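## Task

Put C15 on site 2 and C16 on site 3 of carrier PC7, each lying flat within its locators with well A1 in the corner labelled A1. Keep site 1 empty and leave C51 untouched in its nest. Slide the carrier into rail tracks 1-6 far enough that the lamp behind those tracks turns on, with the carrier resting down in the tracks. Then release everything and move the hand away.

## Robot and tools

Robot: one xArm-style arm with five joints (waist, shoulder, elbow, wrist pitch, wrist roll) and a two-finger gripper. There is only one arm, so every motion argument is a single pose row. The first joint swings the arm about a vertical axis; the next three bend it in one vertical plane; the last spins the hand. So the fingers can tilt toward or away from the base but never sideways: they always lie in the vertical plane containing the base axis and the hand. Tilted straight-line paths often end held or off_target.

Frame: the scene frame has its origin on the table top under the arm base, +z up, and +y to the left when looking along +x. Distances are metres. The base may sit slightly tilted, and the reported hand position gets less accurate at long reach.

Scene layout: nests S1, S2, S3 stand in a row beside the apron, S1 closest to the arm. Carrier PC7 lies loose on the apron in front of the rails and can be slid and squared there; its site 1 is at the handle end. Tracks 1 to 18 are numbered on the apron; track 1 is leftmost as seen from the base. On each labelled plate or block, well A1 is at the labelled short end, in the corner farthest from the labelled long side. Grip items only across their width, on the body above the base flange (max 84 mm between pads). Driving a pad down onto a flange can jam it so that opening does not release it. Occasionally a held part gets a brief tug or a loose item gets nudged.

Pose row (used by both motion tools): 8 numbers [x, y, z, qw, qx, qy, qz, opening]. x, y, z is an absolute target in metres, scene frame, for end_effector_position: the point between the closed finger pads, roughly 2 cm behind the fingertips (fingertips move about 10 mm further out as they close). qw..qz is an absolute orientation quaternion, w first, scene frame; the fingers point along the gripper's +z and open along its y. opening runs -1 (closed) to +1 (fully open, 0.084 m), an absolute command.

execute_actions: argument actions is a list holding zero or one item. Empty list: just returns the state. Action item: rows (1 to 15 pose rows, one per 1/30 s control step) plus optional steps (1 to 15, default 15); the final row is repeated to fill the steps. Wait item: only steps (up to 300), counted from the previous result, so your thinking time uses them up. Optional pictures (true/false) controls whether images come back. A target more than 0.6 m from the last reported position along any gripper axis is refused and nothing is sent.

move: target is one pose row (absolute); speed is optional, 0.002 to 0.5 m/s (default 0.25), rotation capped at twice that in rad/s. It drives a straight path lasting 0.5 to 10 s (paths longer than 10 s stop short). The opening is applied at the start. It does not avoid obstacles, the hand may lag, stray or overshoot the speed. Result includes a move: line giving the ending (done, off_target, moving, held, fault) and limits (paced = pose was clipped; held = some steps blocked, after which motion can jump faster), plus distance to target.

wait: seconds, 0 to 10; sends nothing new. zoom_image: camera (cam_head_left, cam_head_right, cam_high, cam_low, cam_wrist) and region [x0, y0, x1, y1] in pixels of that 504x504 image, top-left origin, at most 504 by 504. read_manual: optional section "licences"; only licence text. finished_scene: scene = the current scene's number; irreversible, reports whether the goal was met.

Controller behaviour: each step the commanded pose is clipped to within 70 mm and 16 degrees of the measured one, so after one action the arm continues only to the last clipped pose; check the result and send the remainder. Joints move at most 3.14 rad/s.

Result lines: the state line gives end_effector_position, end_effector_quat_wxyz and velocities; grip_measured is the actual finger opening on the -1..1 scale; Joint positions lists joints base outward; Hand target shows where the controller is heading; pose unreachable means the clearance check changed or blocked the command; HELD flags steps where your row was partly or wholly not sent (a mount post counts as arm).

Gripping: to hold, command an opening well below grip_measured; lower means harder squeeze, about 24 N per pad max. Resending grip_measured gives light pressure, weak for wide parts. Fast closing can squeeze too hard.

Avoid: knocking or placing anything off the table; drops, slips, fast impacts and hard pushes (speed and overshoot past contact raise force). Joint load limits (N m): waist 47.5, shoulder 47.5, elbow 28.5, wrist pitch 19, wrist roll 19, including held weight; reaching one triggers a torque fault that backs the joint off and freezes 10 s. Holding loads heats motors: MOTOR HOT from 65 °C, brakes (OVER-TEMPERATURE FAULT) at 80 °C. Prefer quick, smooth, low-effort motion with no stops.

Each tool is called after "Request:" as name(argument=value, ...), one argument or row to a line, values as JSON.

## Session

Request:
execute_actions(
  actions=[],
)

Scene clock: 0.00 s of 8000.00 s.
end_effector_position=(+0.1401, -0.1717, +0.2764) grip_measured=+1.00 end_effector_quat_wxyz=(+0.010, -0.656, +0.739, +0.151) end_effector_velocity=(-0.000, +0.000, +0.000) end_effector_angular_velocity=(+0.000, +0.000, +0.000)
Joint positions: [-0.835 -0.553 -0.479  1.349  0.814  0.084]
Joint velocities: [ 0.     0.    -0.     0.001 -0.    -0.   ]
Motor temperatures (°C, as the motors report them): [36 29 34 41 39]
Hand target: +0.140, -0.172, +0.276; +0.010, -0.656, +0.739, +0.151

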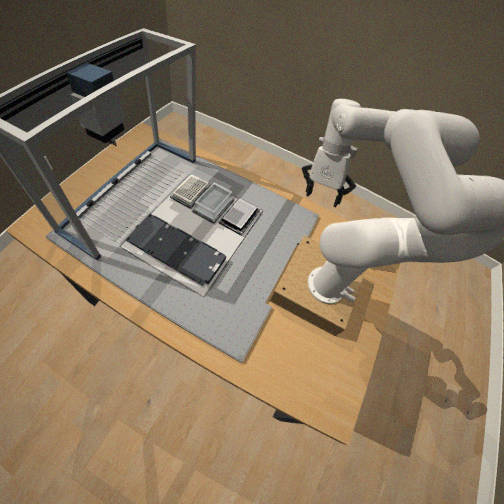

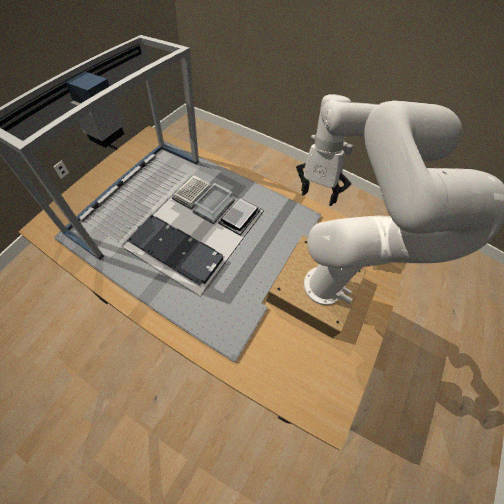

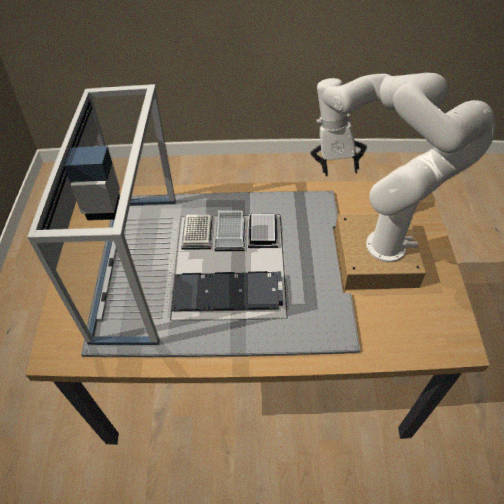

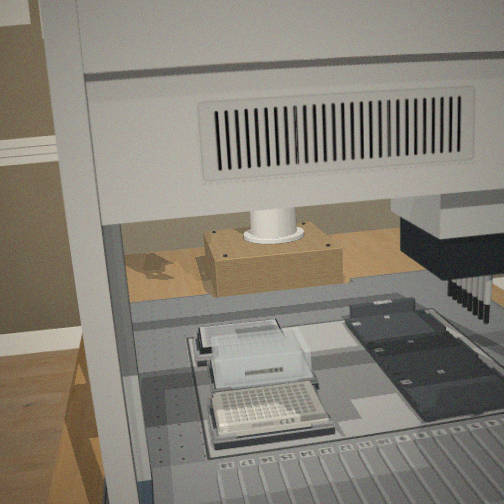

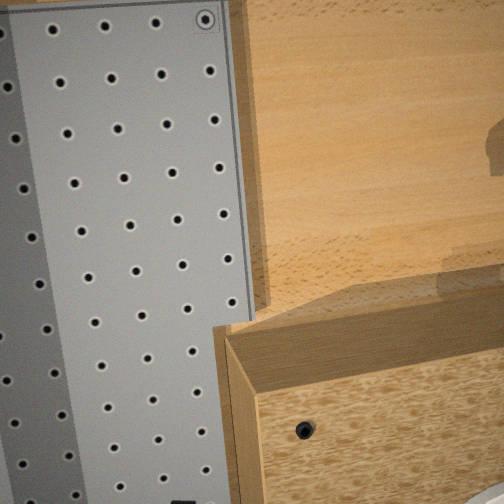

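Request:
move(
  target=[0.42,-0.20,0.30,0,0.7071,0.7071,0,1],
)

Request:
move(
  target=[0.60,-0.20,0.30,0,0.7071,0.7071,0,1],
)

Request:
move(
  target=[0.60,0.04,0.30,0,0.7071,0.7071,0,1],
)

Request:
move(
  target=[0.42,0.04,0.30,0,0.7071,0.7071,0,1],
)

Scene clock: 10.80 s of 8000.00 s.
end_effector_position=(+0.4197, -0.2007, +0.2997) grip_measured=+1.00 end_effector_quat_wxyz=(-0.001, +0.707, +0.707, +0.002) end_effector_velocity=(+0.000, +0.000, +0.000) end_effector_angular_velocity=(+0.001, +0.002, -0.005)
Joint positions: [-0.402  0.037 -1.059  1.038  4.268  0.084]
Joint velocities: [ 0.     0.003 -0.004  0.003  0.005  0.   ]
Motor temperatures (°C, as the motors report them): [36 29 37 41 39]
Hand target: +0.420, -0.201, +0.300; -0.001, +0.707, +0.707, +0.002
Off the commanded pose: 0.001 m, 0 deg.
After step 90, 1.30 s passed at rest.
move: done

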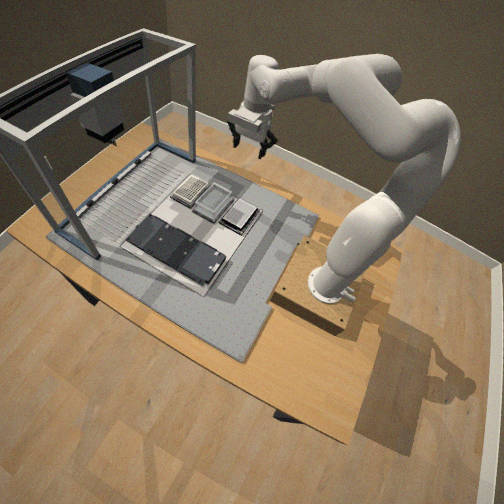

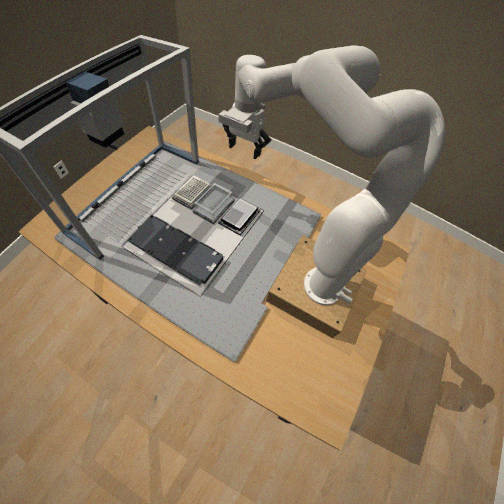

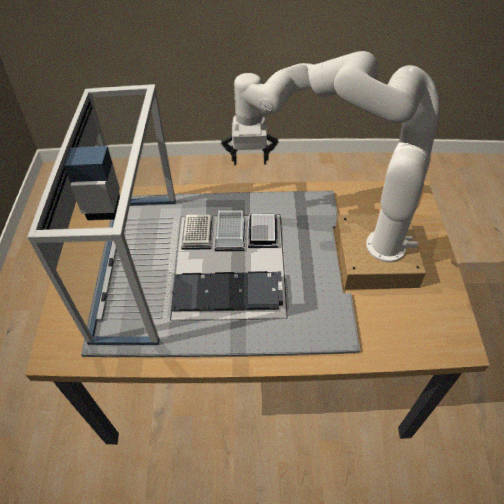

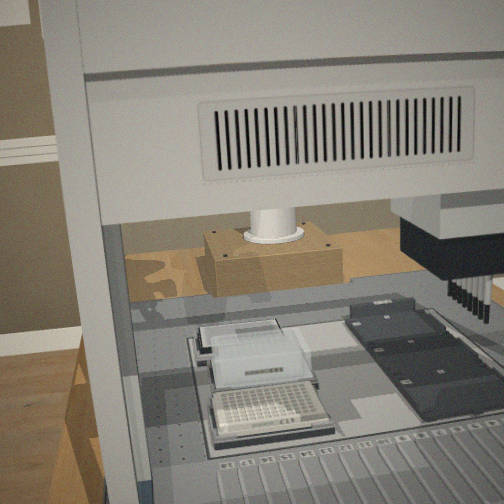

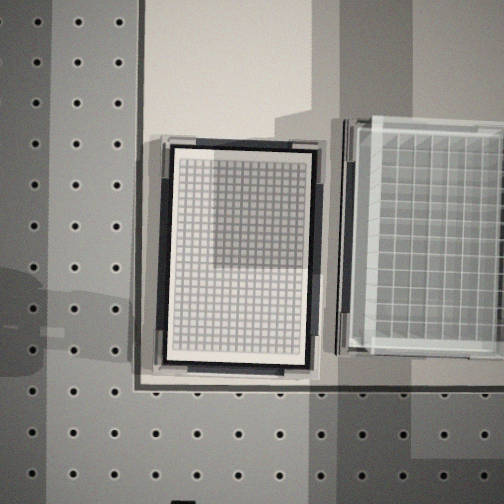

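Scene clock: 12.13 s of 8000.00 s.
end_effector_position=(+0.5998, -0.2004, +0.3001) grip_measured=+1.00 end_effector_quat_wxyz=(-0.000, +0.707, +0.707, +0.002) end_effector_velocity=(+0.001, +0.000, -0.000) end_effector_angular_velocity=(+0.003, +0.010, +0.001)
Joint positions: [-0.279  0.644 -1.911  1.283  4.391  0.084]
Joint velocities: [ 0.001  0.018 -0.03   0.023 -0.     0.   ]
Motor temperatures (°C, as the motors report them): [36 30 37 41 39]
Hand target: +0.600, -0.200, +0.300; -0.001, +0.707, +0.707, +0.001
Off the commanded pose: 0.000 m, 0 deg.
move: done

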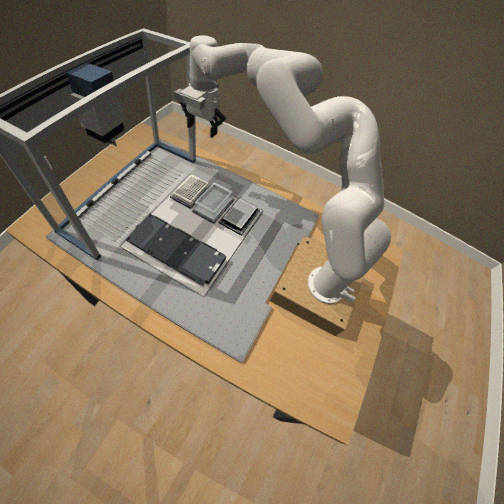

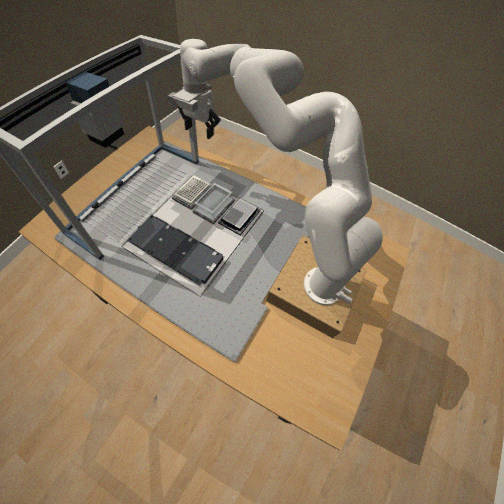

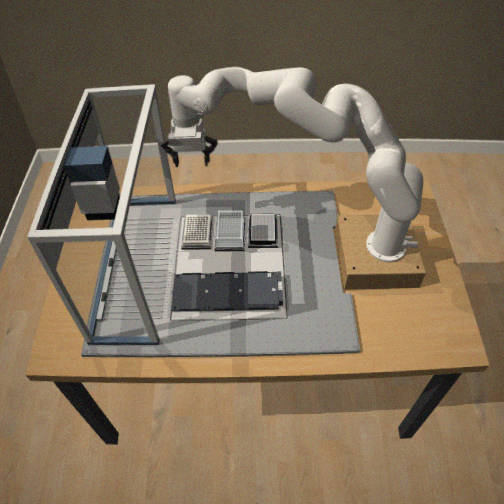

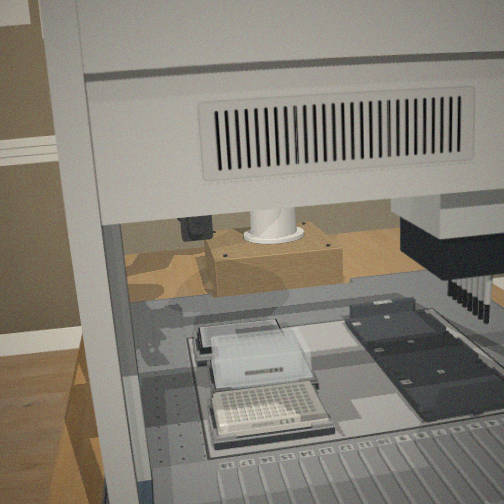

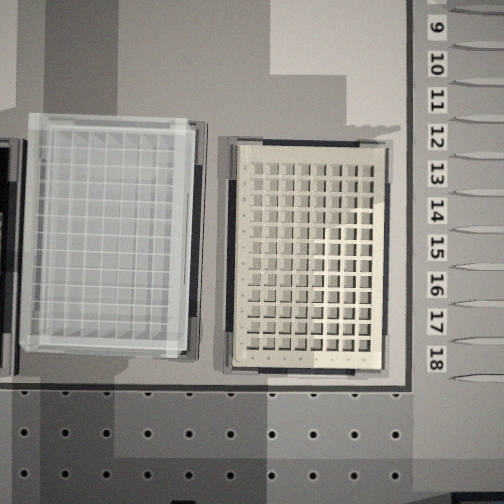

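Scene clock: 13.53 s of 8000.00 s.
end_effector_position=(+0.6004, +0.0389, +0.3000) grip_measured=+1.00 end_effector_quat_wxyz=(+0.001, +0.707, +0.707, -0.001) end_effector_velocity=(+0.001, +0.004, +0.001) end_effector_angular_velocity=(+0.000, -0.002, +0.001)
Joint positions: [ 0.106  0.513 -1.706  1.21   4.777  0.084]
Joint velocities: [ 0.006  0.002 -0.004  0.     0.005  0.   ]
Motor temperatures (°C, as the motors report them): [36 30 38 41 39]
Hand target: +0.600, +0.040, +0.300; +0.001, +0.707, +0.707, -0.001
Off the commanded pose: 0.001 m, 0 deg.
move: done

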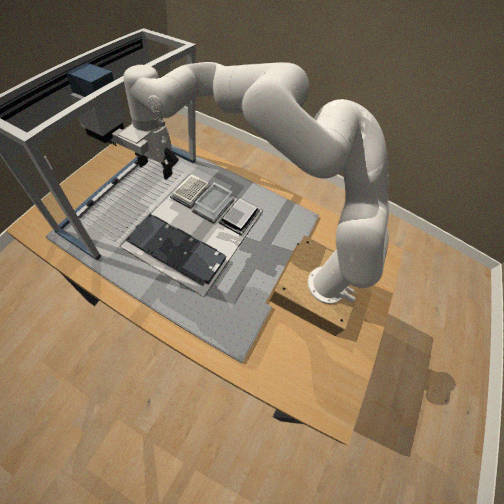

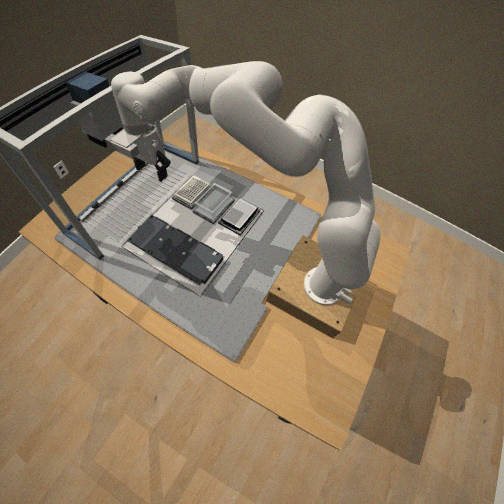

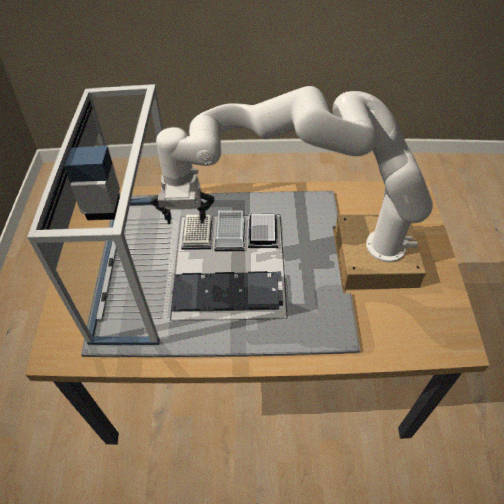

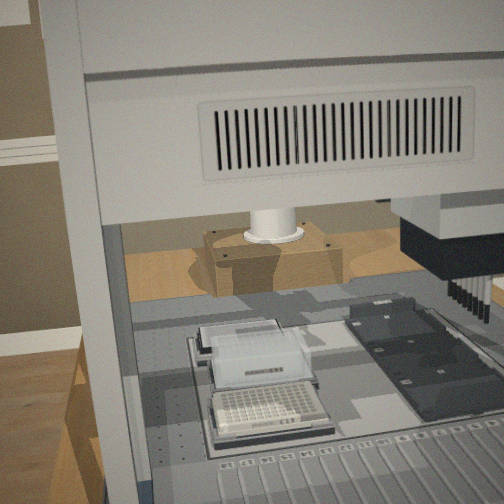

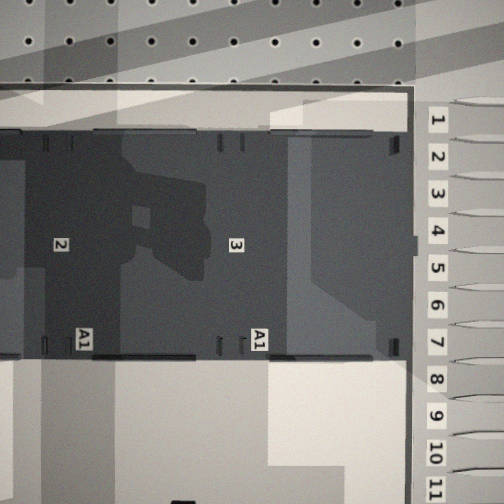

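Scene clock: 14.80 s of 8000.00 s.
end_effector_position=(+0.4202, +0.0403, +0.2999) grip_measured=+1.00 end_effector_quat_wxyz=(+0.002, +0.707, +0.707, -0.002) end_effector_velocity=(-0.002, +0.000, -0.000) end_effector_angular_velocity=(+0.000, -0.000, +0.000)
Joint positions: [ 0.136 -0.106 -0.899  1.022  4.806  0.084]
Joint velocities: [ 0.001 -0.008  0.009 -0.001  0.     0.   ]
Motor temperatures (°C, as the motors report them): [36 30 38 41 39]
Hand target: +0.420, +0.040, +0.300; +0.002, +0.707, +0.707, -0.001
Off the commanded pose: 0.000 m, 0 deg.
move: done

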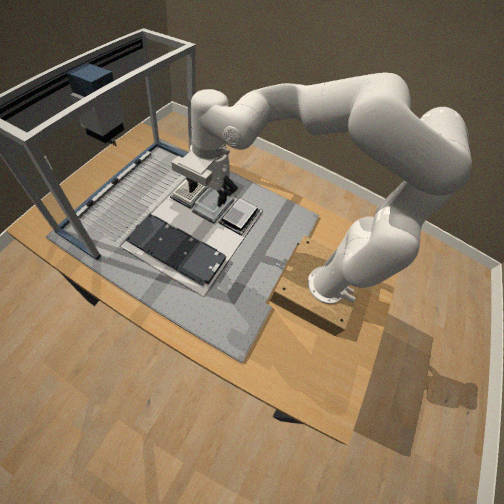

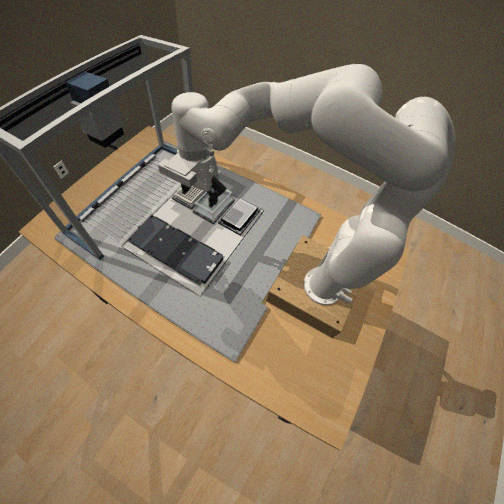

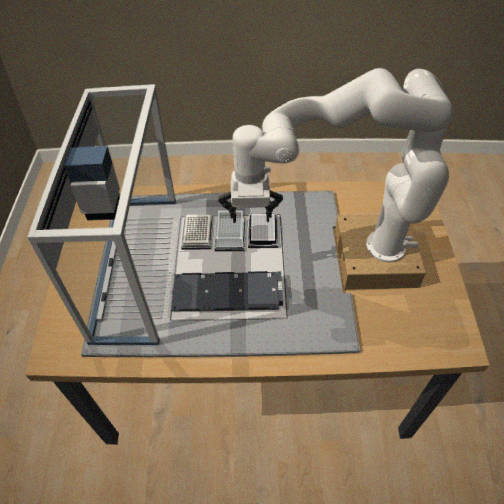

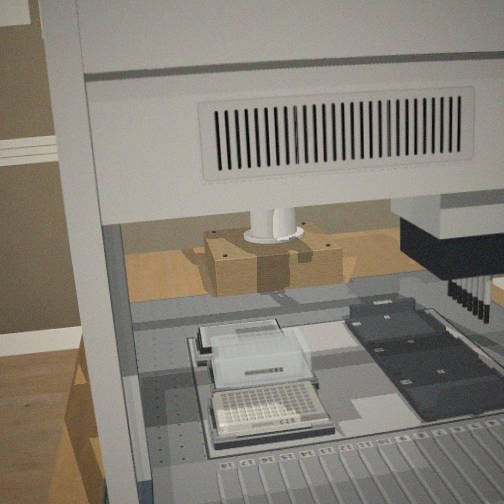

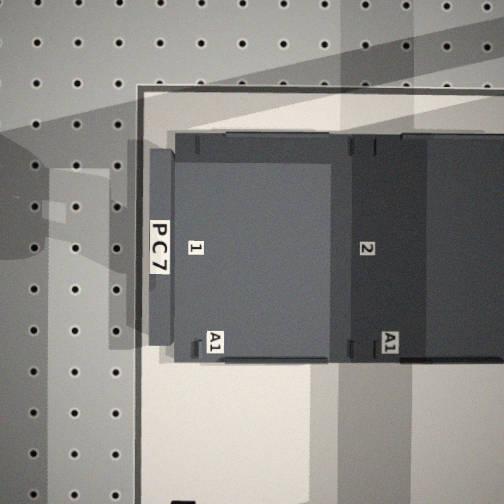

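Request:
move(
  target=[0.416,-0.205,0.19,0,0.7071,0.7071,0,1],
)

Request:
move(
  target=[0.634,-0.205,0.19,0,0.7071,0.7071,0,1],
)

Request:
move(
  target=[0.638,0.04,0.19,0,0.7071,0.7071,0,1],
)

Request:
move(
  target=[0.535,0.04,0.19,0,0.7071,0.7071,0,1],
)

Scene clock: 27.10 s of 8000.00 s.
end_effector_position=(+0.4158, -0.2043, +0.1903) grip_measured=+1.00 end_effector_quat_wxyz=(-0.001, +0.707, +0.707, +0.002) end_effector_velocity=(-0.000, -0.002, -0.002) end_effector_angular_velocity=(+0.001, +0.001, -0.002)
Joint positions: [-0.414  0.203 -0.917  0.731  4.256  0.084]
Joint velocities: [-0.004  0.006 -0.002 -0.002 -0.002 -0.   ]
Motor temperatures (°C, as the motors report them): [36 30 39 40 39]
Hand target: +0.416, -0.205, +0.190; -0.001, +0.707, +0.707, +0.002
Off the commanded pose: 0.001 m, 0 deg.
After step 90, 7.70 s passed at rest.
move: done

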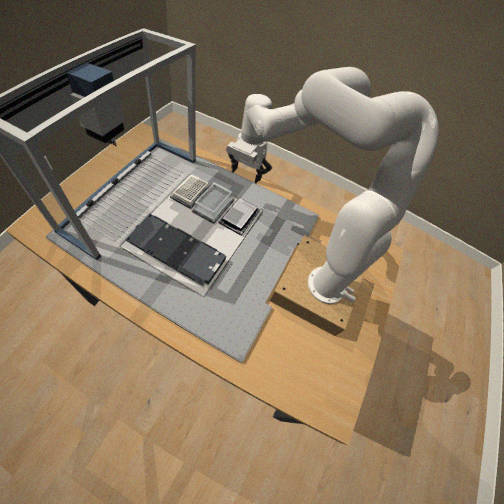

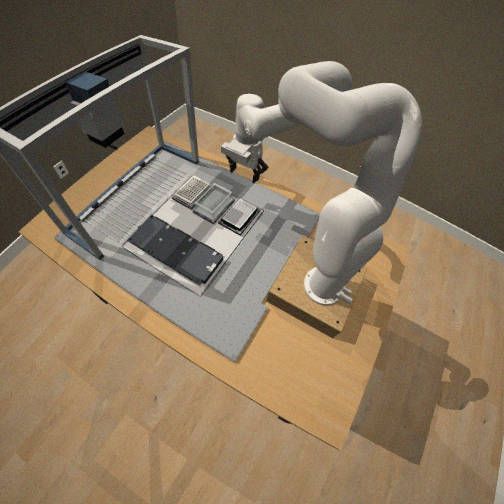

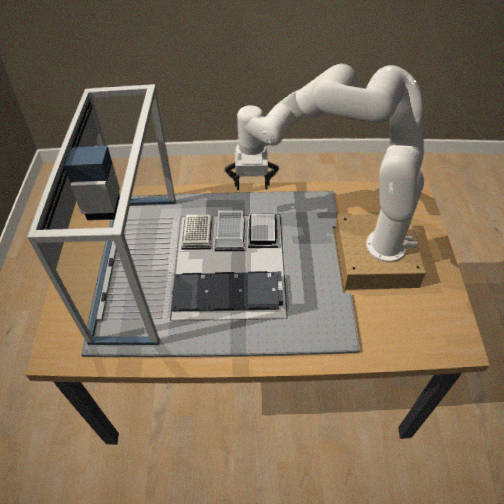

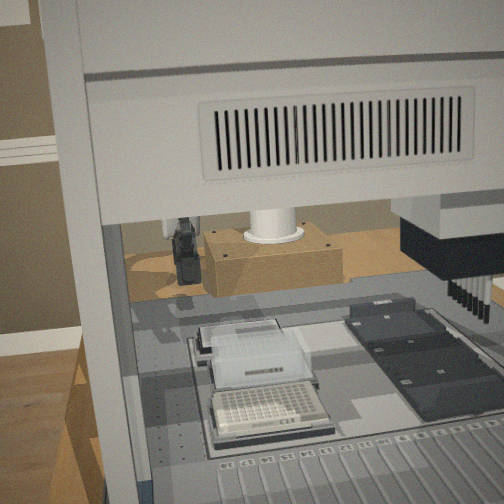

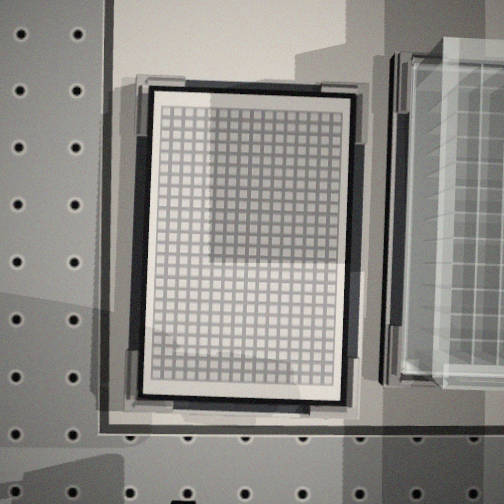

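Scene clock: 28.63 s of 8000.00 s.
end_effector_position=(+0.6338, -0.2055, +0.1900) grip_measured=+1.00 end_effector_quat_wxyz=(-0.000, +0.707, +0.707, +0.001) end_effector_velocity=(+0.001, +0.000, -0.000) end_effector_angular_velocity=(+0.004, +0.011, +0.001)
Joint positions: [-0.271  0.887 -1.999  1.128  4.399  0.084]
Joint velocities: [ 0.001  0.02  -0.037  0.028 -0.001 -0.   ]
Motor temperatures (°C, as the motors report them): [36 30 39 40 39]
Hand target: +0.634, -0.205, +0.190; -0.001, +0.707, +0.707, +0.001
Off the commanded pose: 0.001 m, 0 deg.
move: done

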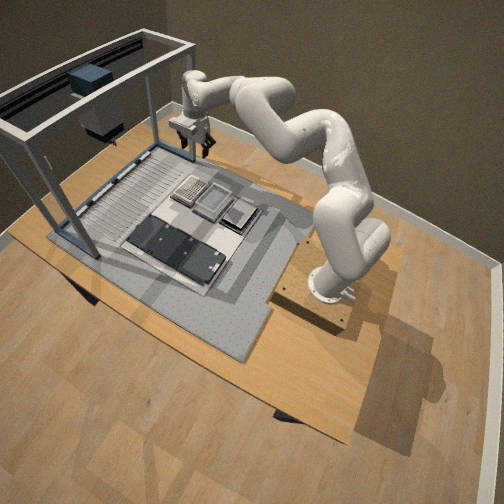

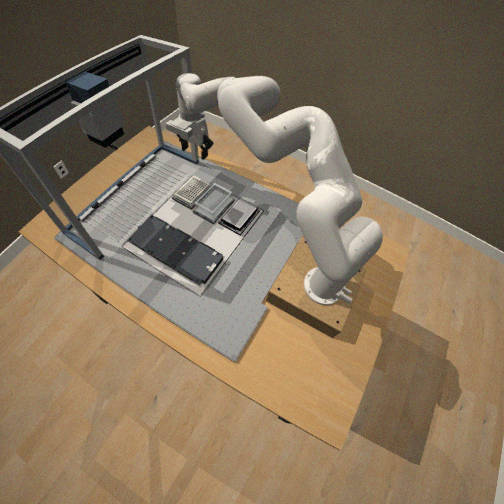

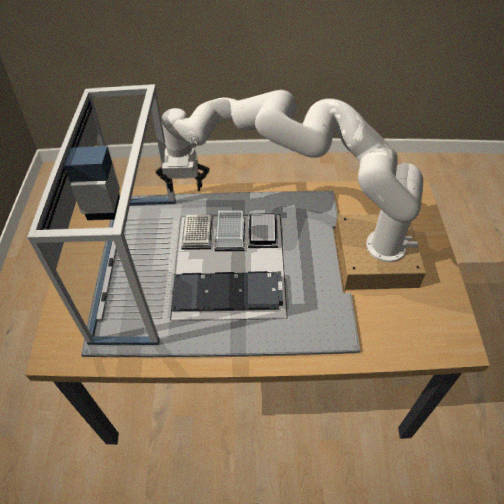

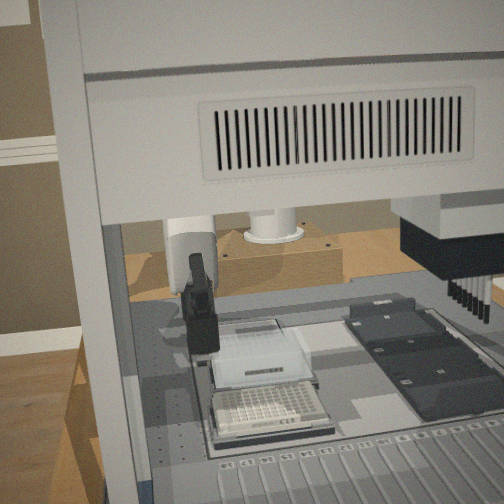

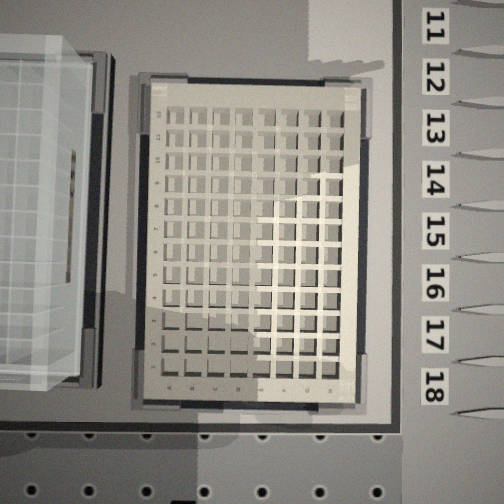

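Scene clock: 30.07 s of 8000.00 s.
end_effector_position=(+0.6384, +0.0387, +0.1900) grip_measured=+1.00 end_effector_quat_wxyz=(+0.001, +0.708, +0.707, -0.001) end_effector_velocity=(+0.000, +0.004, +0.000) end_effector_angular_velocity=(-0.000, +0.000, +0.002)
Joint positions: [ 0.102  0.767 -1.794  1.044  4.774  0.084]
Joint velocities: [ 0.006  0.002 -0.005  0.003  0.004  0.   ]
Motor temperatures (°C, as the motors report them): [36 30 39 40 39]
Hand target: +0.638, +0.040, +0.190; +0.001, +0.707, +0.707, -0.001
Off the commanded pose: 0.001 m, 0 deg.
move: done

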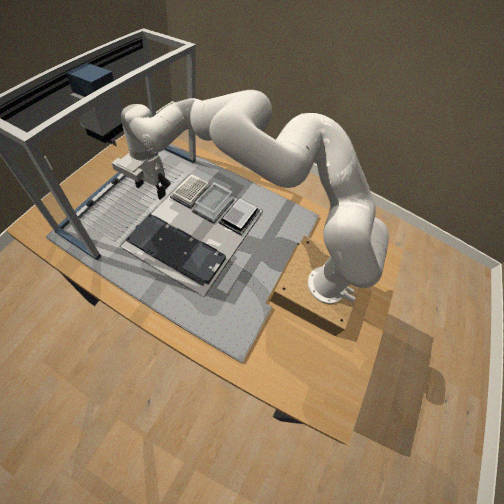

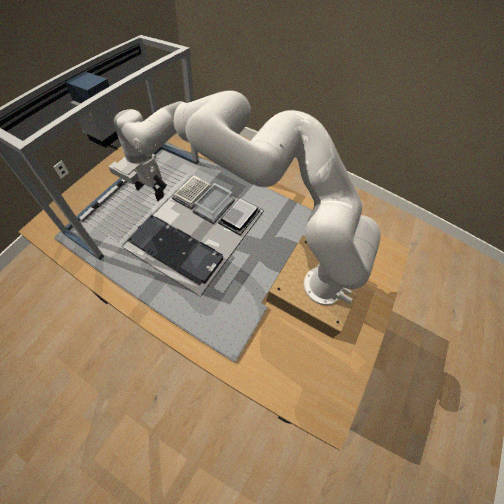

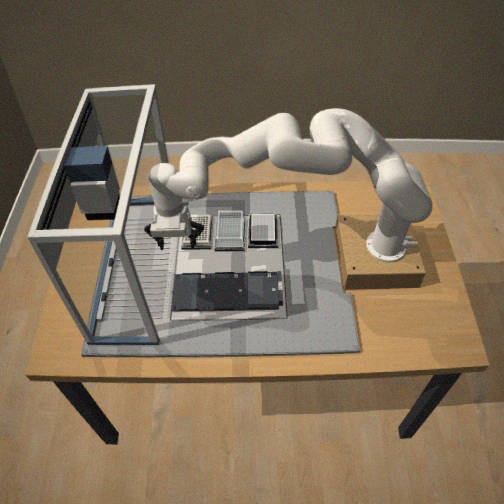

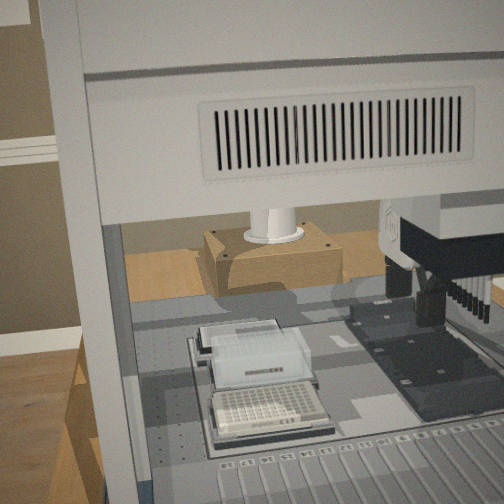

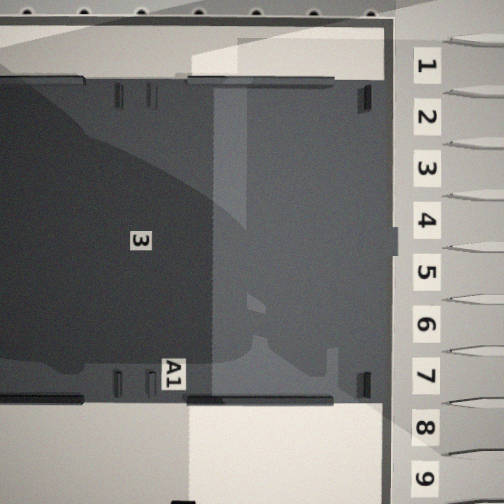

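Scene clock: 31.03 s of 8000.00 s.
end_effector_position=(+0.5352, +0.0401, +0.1900) grip_measured=+1.00 end_effector_quat_wxyz=(+0.001, +0.707, +0.707, -0.001) end_effector_velocity=(-0.002, +0.000, -0.001) end_effector_angular_velocity=(+0.000, -0.003, +0.000)
Joint positions: [ 0.117  0.419 -1.23   0.828  4.787  0.084]
Joint velocities: [ 0.    -0.007  0.014 -0.01   0.     0.   ]
Motor temperatures (°C, as the motors report them): [36 30 40 40 39]
Hand target: +0.535, +0.040, +0.190; +0.001, +0.707, +0.707, -0.001
Off the commanded pose: 0.000 m, 0 deg.
move: done

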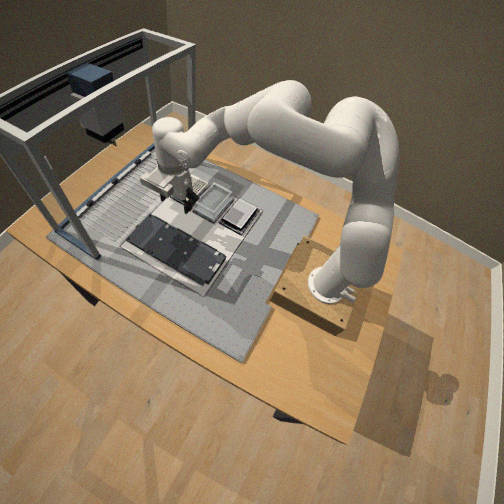

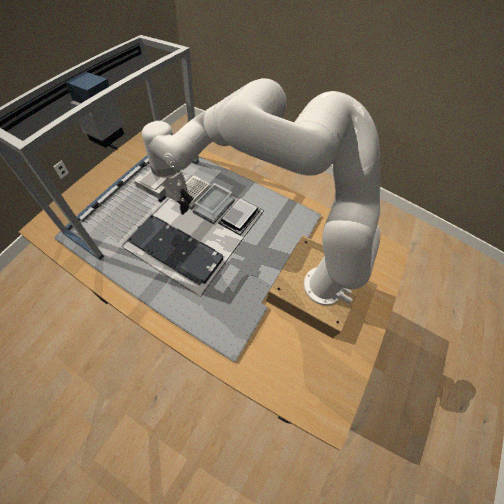

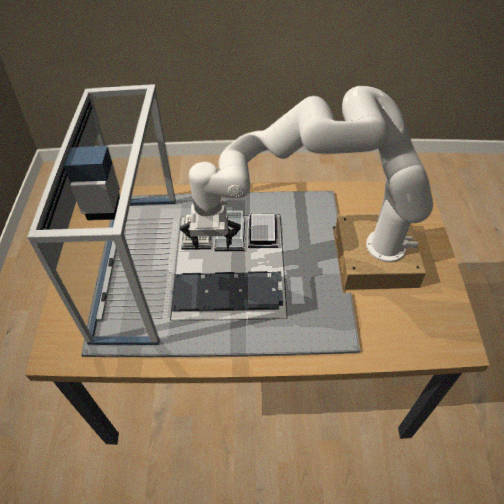

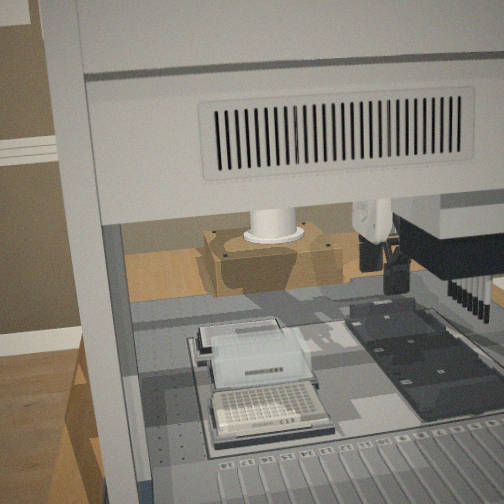

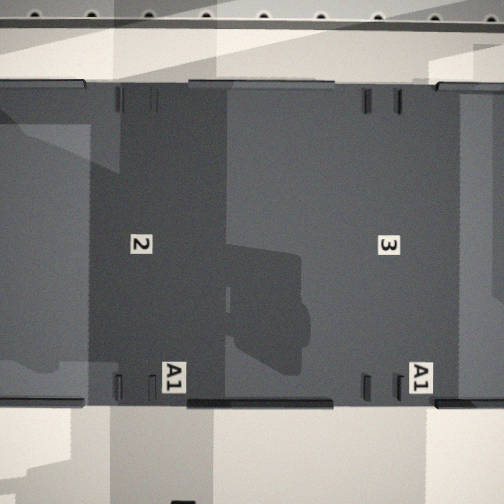

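Request:
zoom_image(
  camera="cam_low",
  region=[180,300,340,370],
)

Request:
zoom_image(
  camera="cam_high",
  region=[170,195,300,265],
)

Request:
zoom_image(
  camera="cam_head_left",
  region=[160,160,280,250],
)

Region (180, 300, 340, 370) of cam_low's 504x504 image, scaled by 3.150, with more detail than that image has; it fills the top 220 rows of this view, and the rest is white.

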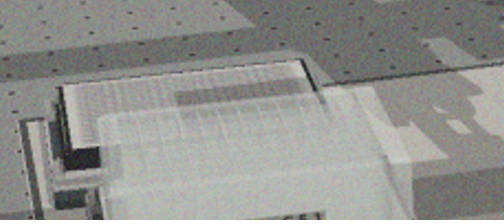

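Region (170, 195, 300, 265) of cam_high's 504x504 image, scaled by 3.877, with more detail than that image has; it fills the top 271 rows of this view, and the rest is white.

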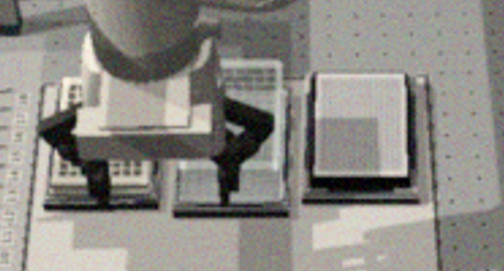

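Region (160, 160, 280, 250) of cam_head_left's 504x504 image, scaled by 4.200, with more detail than that image has; it fills the top 378 rows of this view, and the rest is white.

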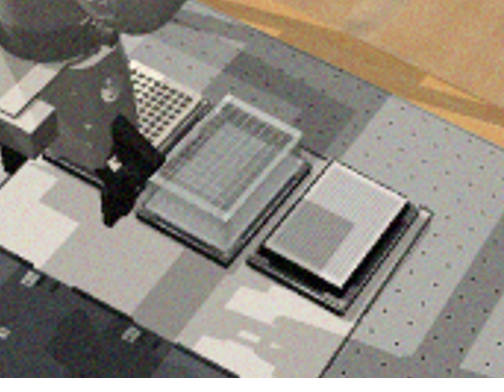

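Request:
move(
  target=[0.382,-0.135,0.13,0,0.7175,0.6965,0,1],
)

Request:
move(
  target=[0.382,-0.135,0.071,0,0.7175,0.6965,0,1],
  speed=0.05,
)

Scene clock: 44.70 s of 8000.00 s.
end_effector_position=(+0.3821, -0.1342, +0.1303) grip_measured=+1.00 end_effector_quat_wxyz=(-0.001, +0.717, +0.697, +0.001) end_effector_velocity=(-0.003, -0.001, -0.002) end_effector_angular_velocity=(+0.002, +0.004, -0.001)
Joint positions: [-0.295  0.192 -0.671  0.496  4.404  0.084]
Joint velocities: [-0.005  0.     0.005 -0.001 -0.004  0.   ]
Motor temperatures (°C, as the motors report them): [36 30 40 40 39]
Hand target: +0.382, -0.134, +0.130; -0.001, +0.718, +0.697, +0.001
Off the commanded pose: 0.001 m, 0 deg.
After step 90, 9.20 s passed at rest.
move: done

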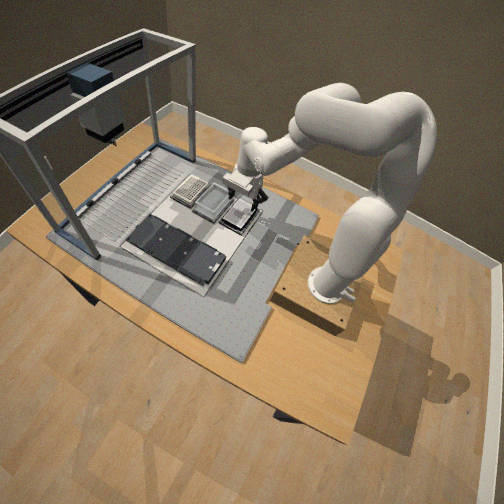

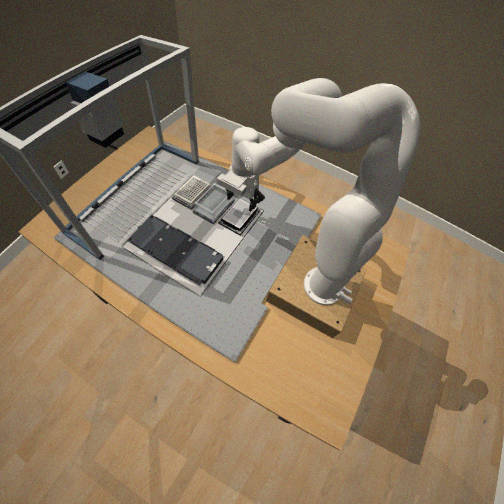

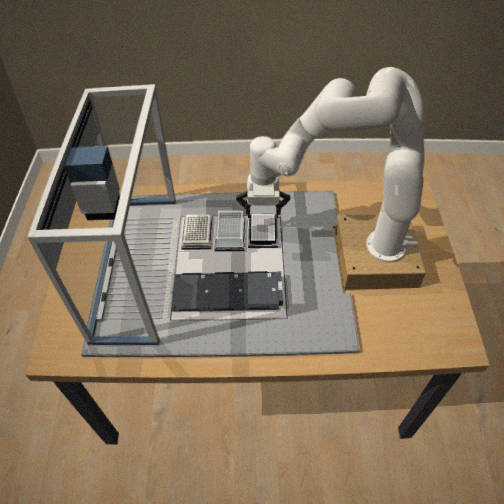

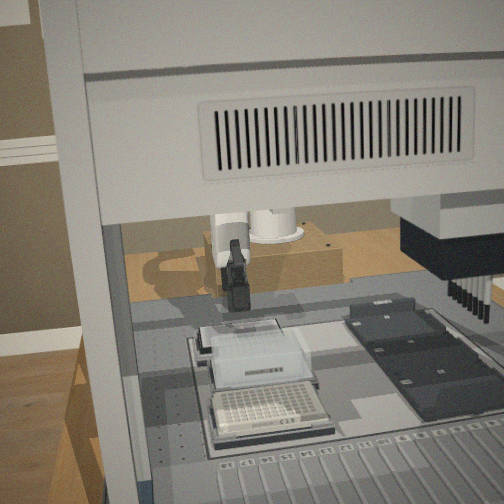

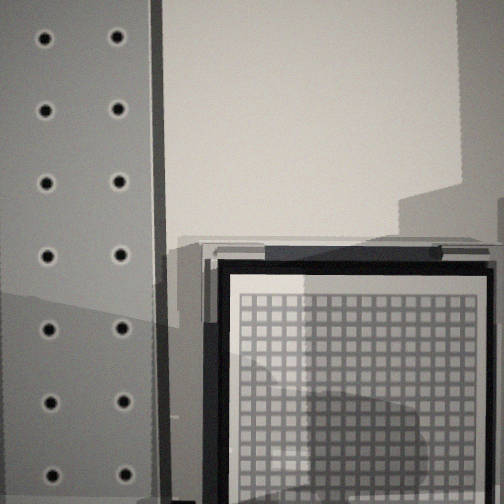

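Scene clock: 46.23 s of 8000.00 s.
end_effector_position=(+0.3820, -0.1350, +0.0712) grip_measured=+1.00 end_effector_quat_wxyz=(-0.001, +0.718, +0.697, +0.001) end_effector_velocity=(+0.001, -0.000, -0.001) end_effector_angular_velocity=(-0.001, -0.002, +0.000)
Joint positions: [-0.298  0.379 -0.687  0.325  4.402  0.084]
Joint velocities: [ 0.     0.003 -0.002 -0.004 -0.     0.   ]
Motor temperatures (°C, as the motors report them): [36 30 39 40 39]
Hand target: +0.382, -0.135, +0.071; -0.001, +0.718, +0.697, +0.001
Off the commanded pose: 0.000 m, 0 deg.
move: done

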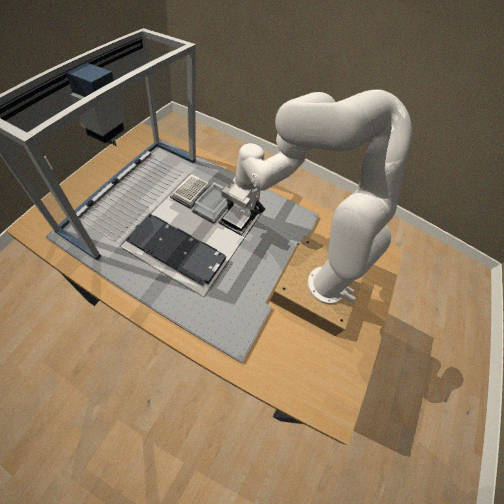

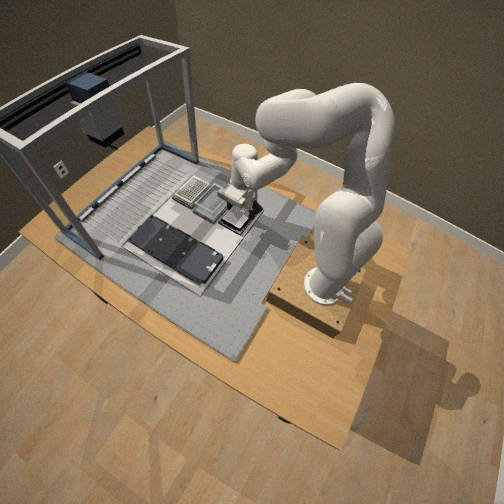

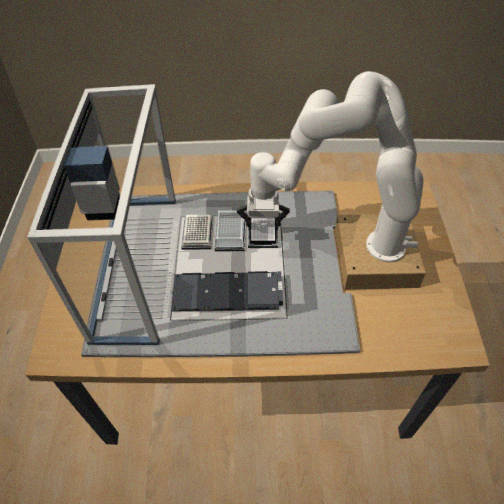

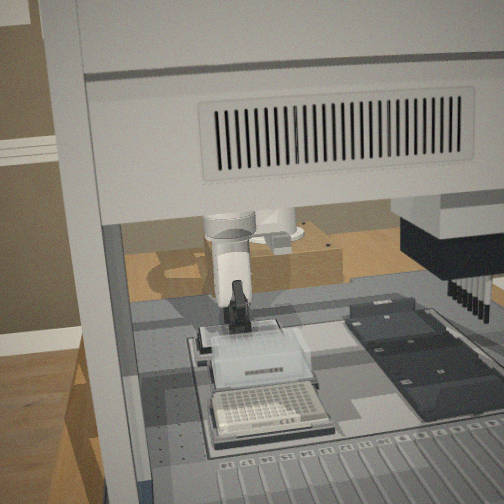

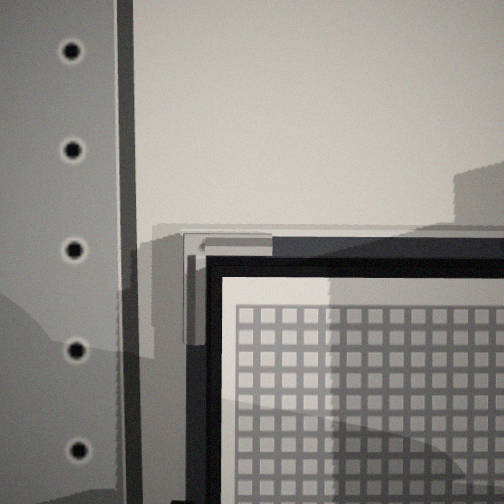

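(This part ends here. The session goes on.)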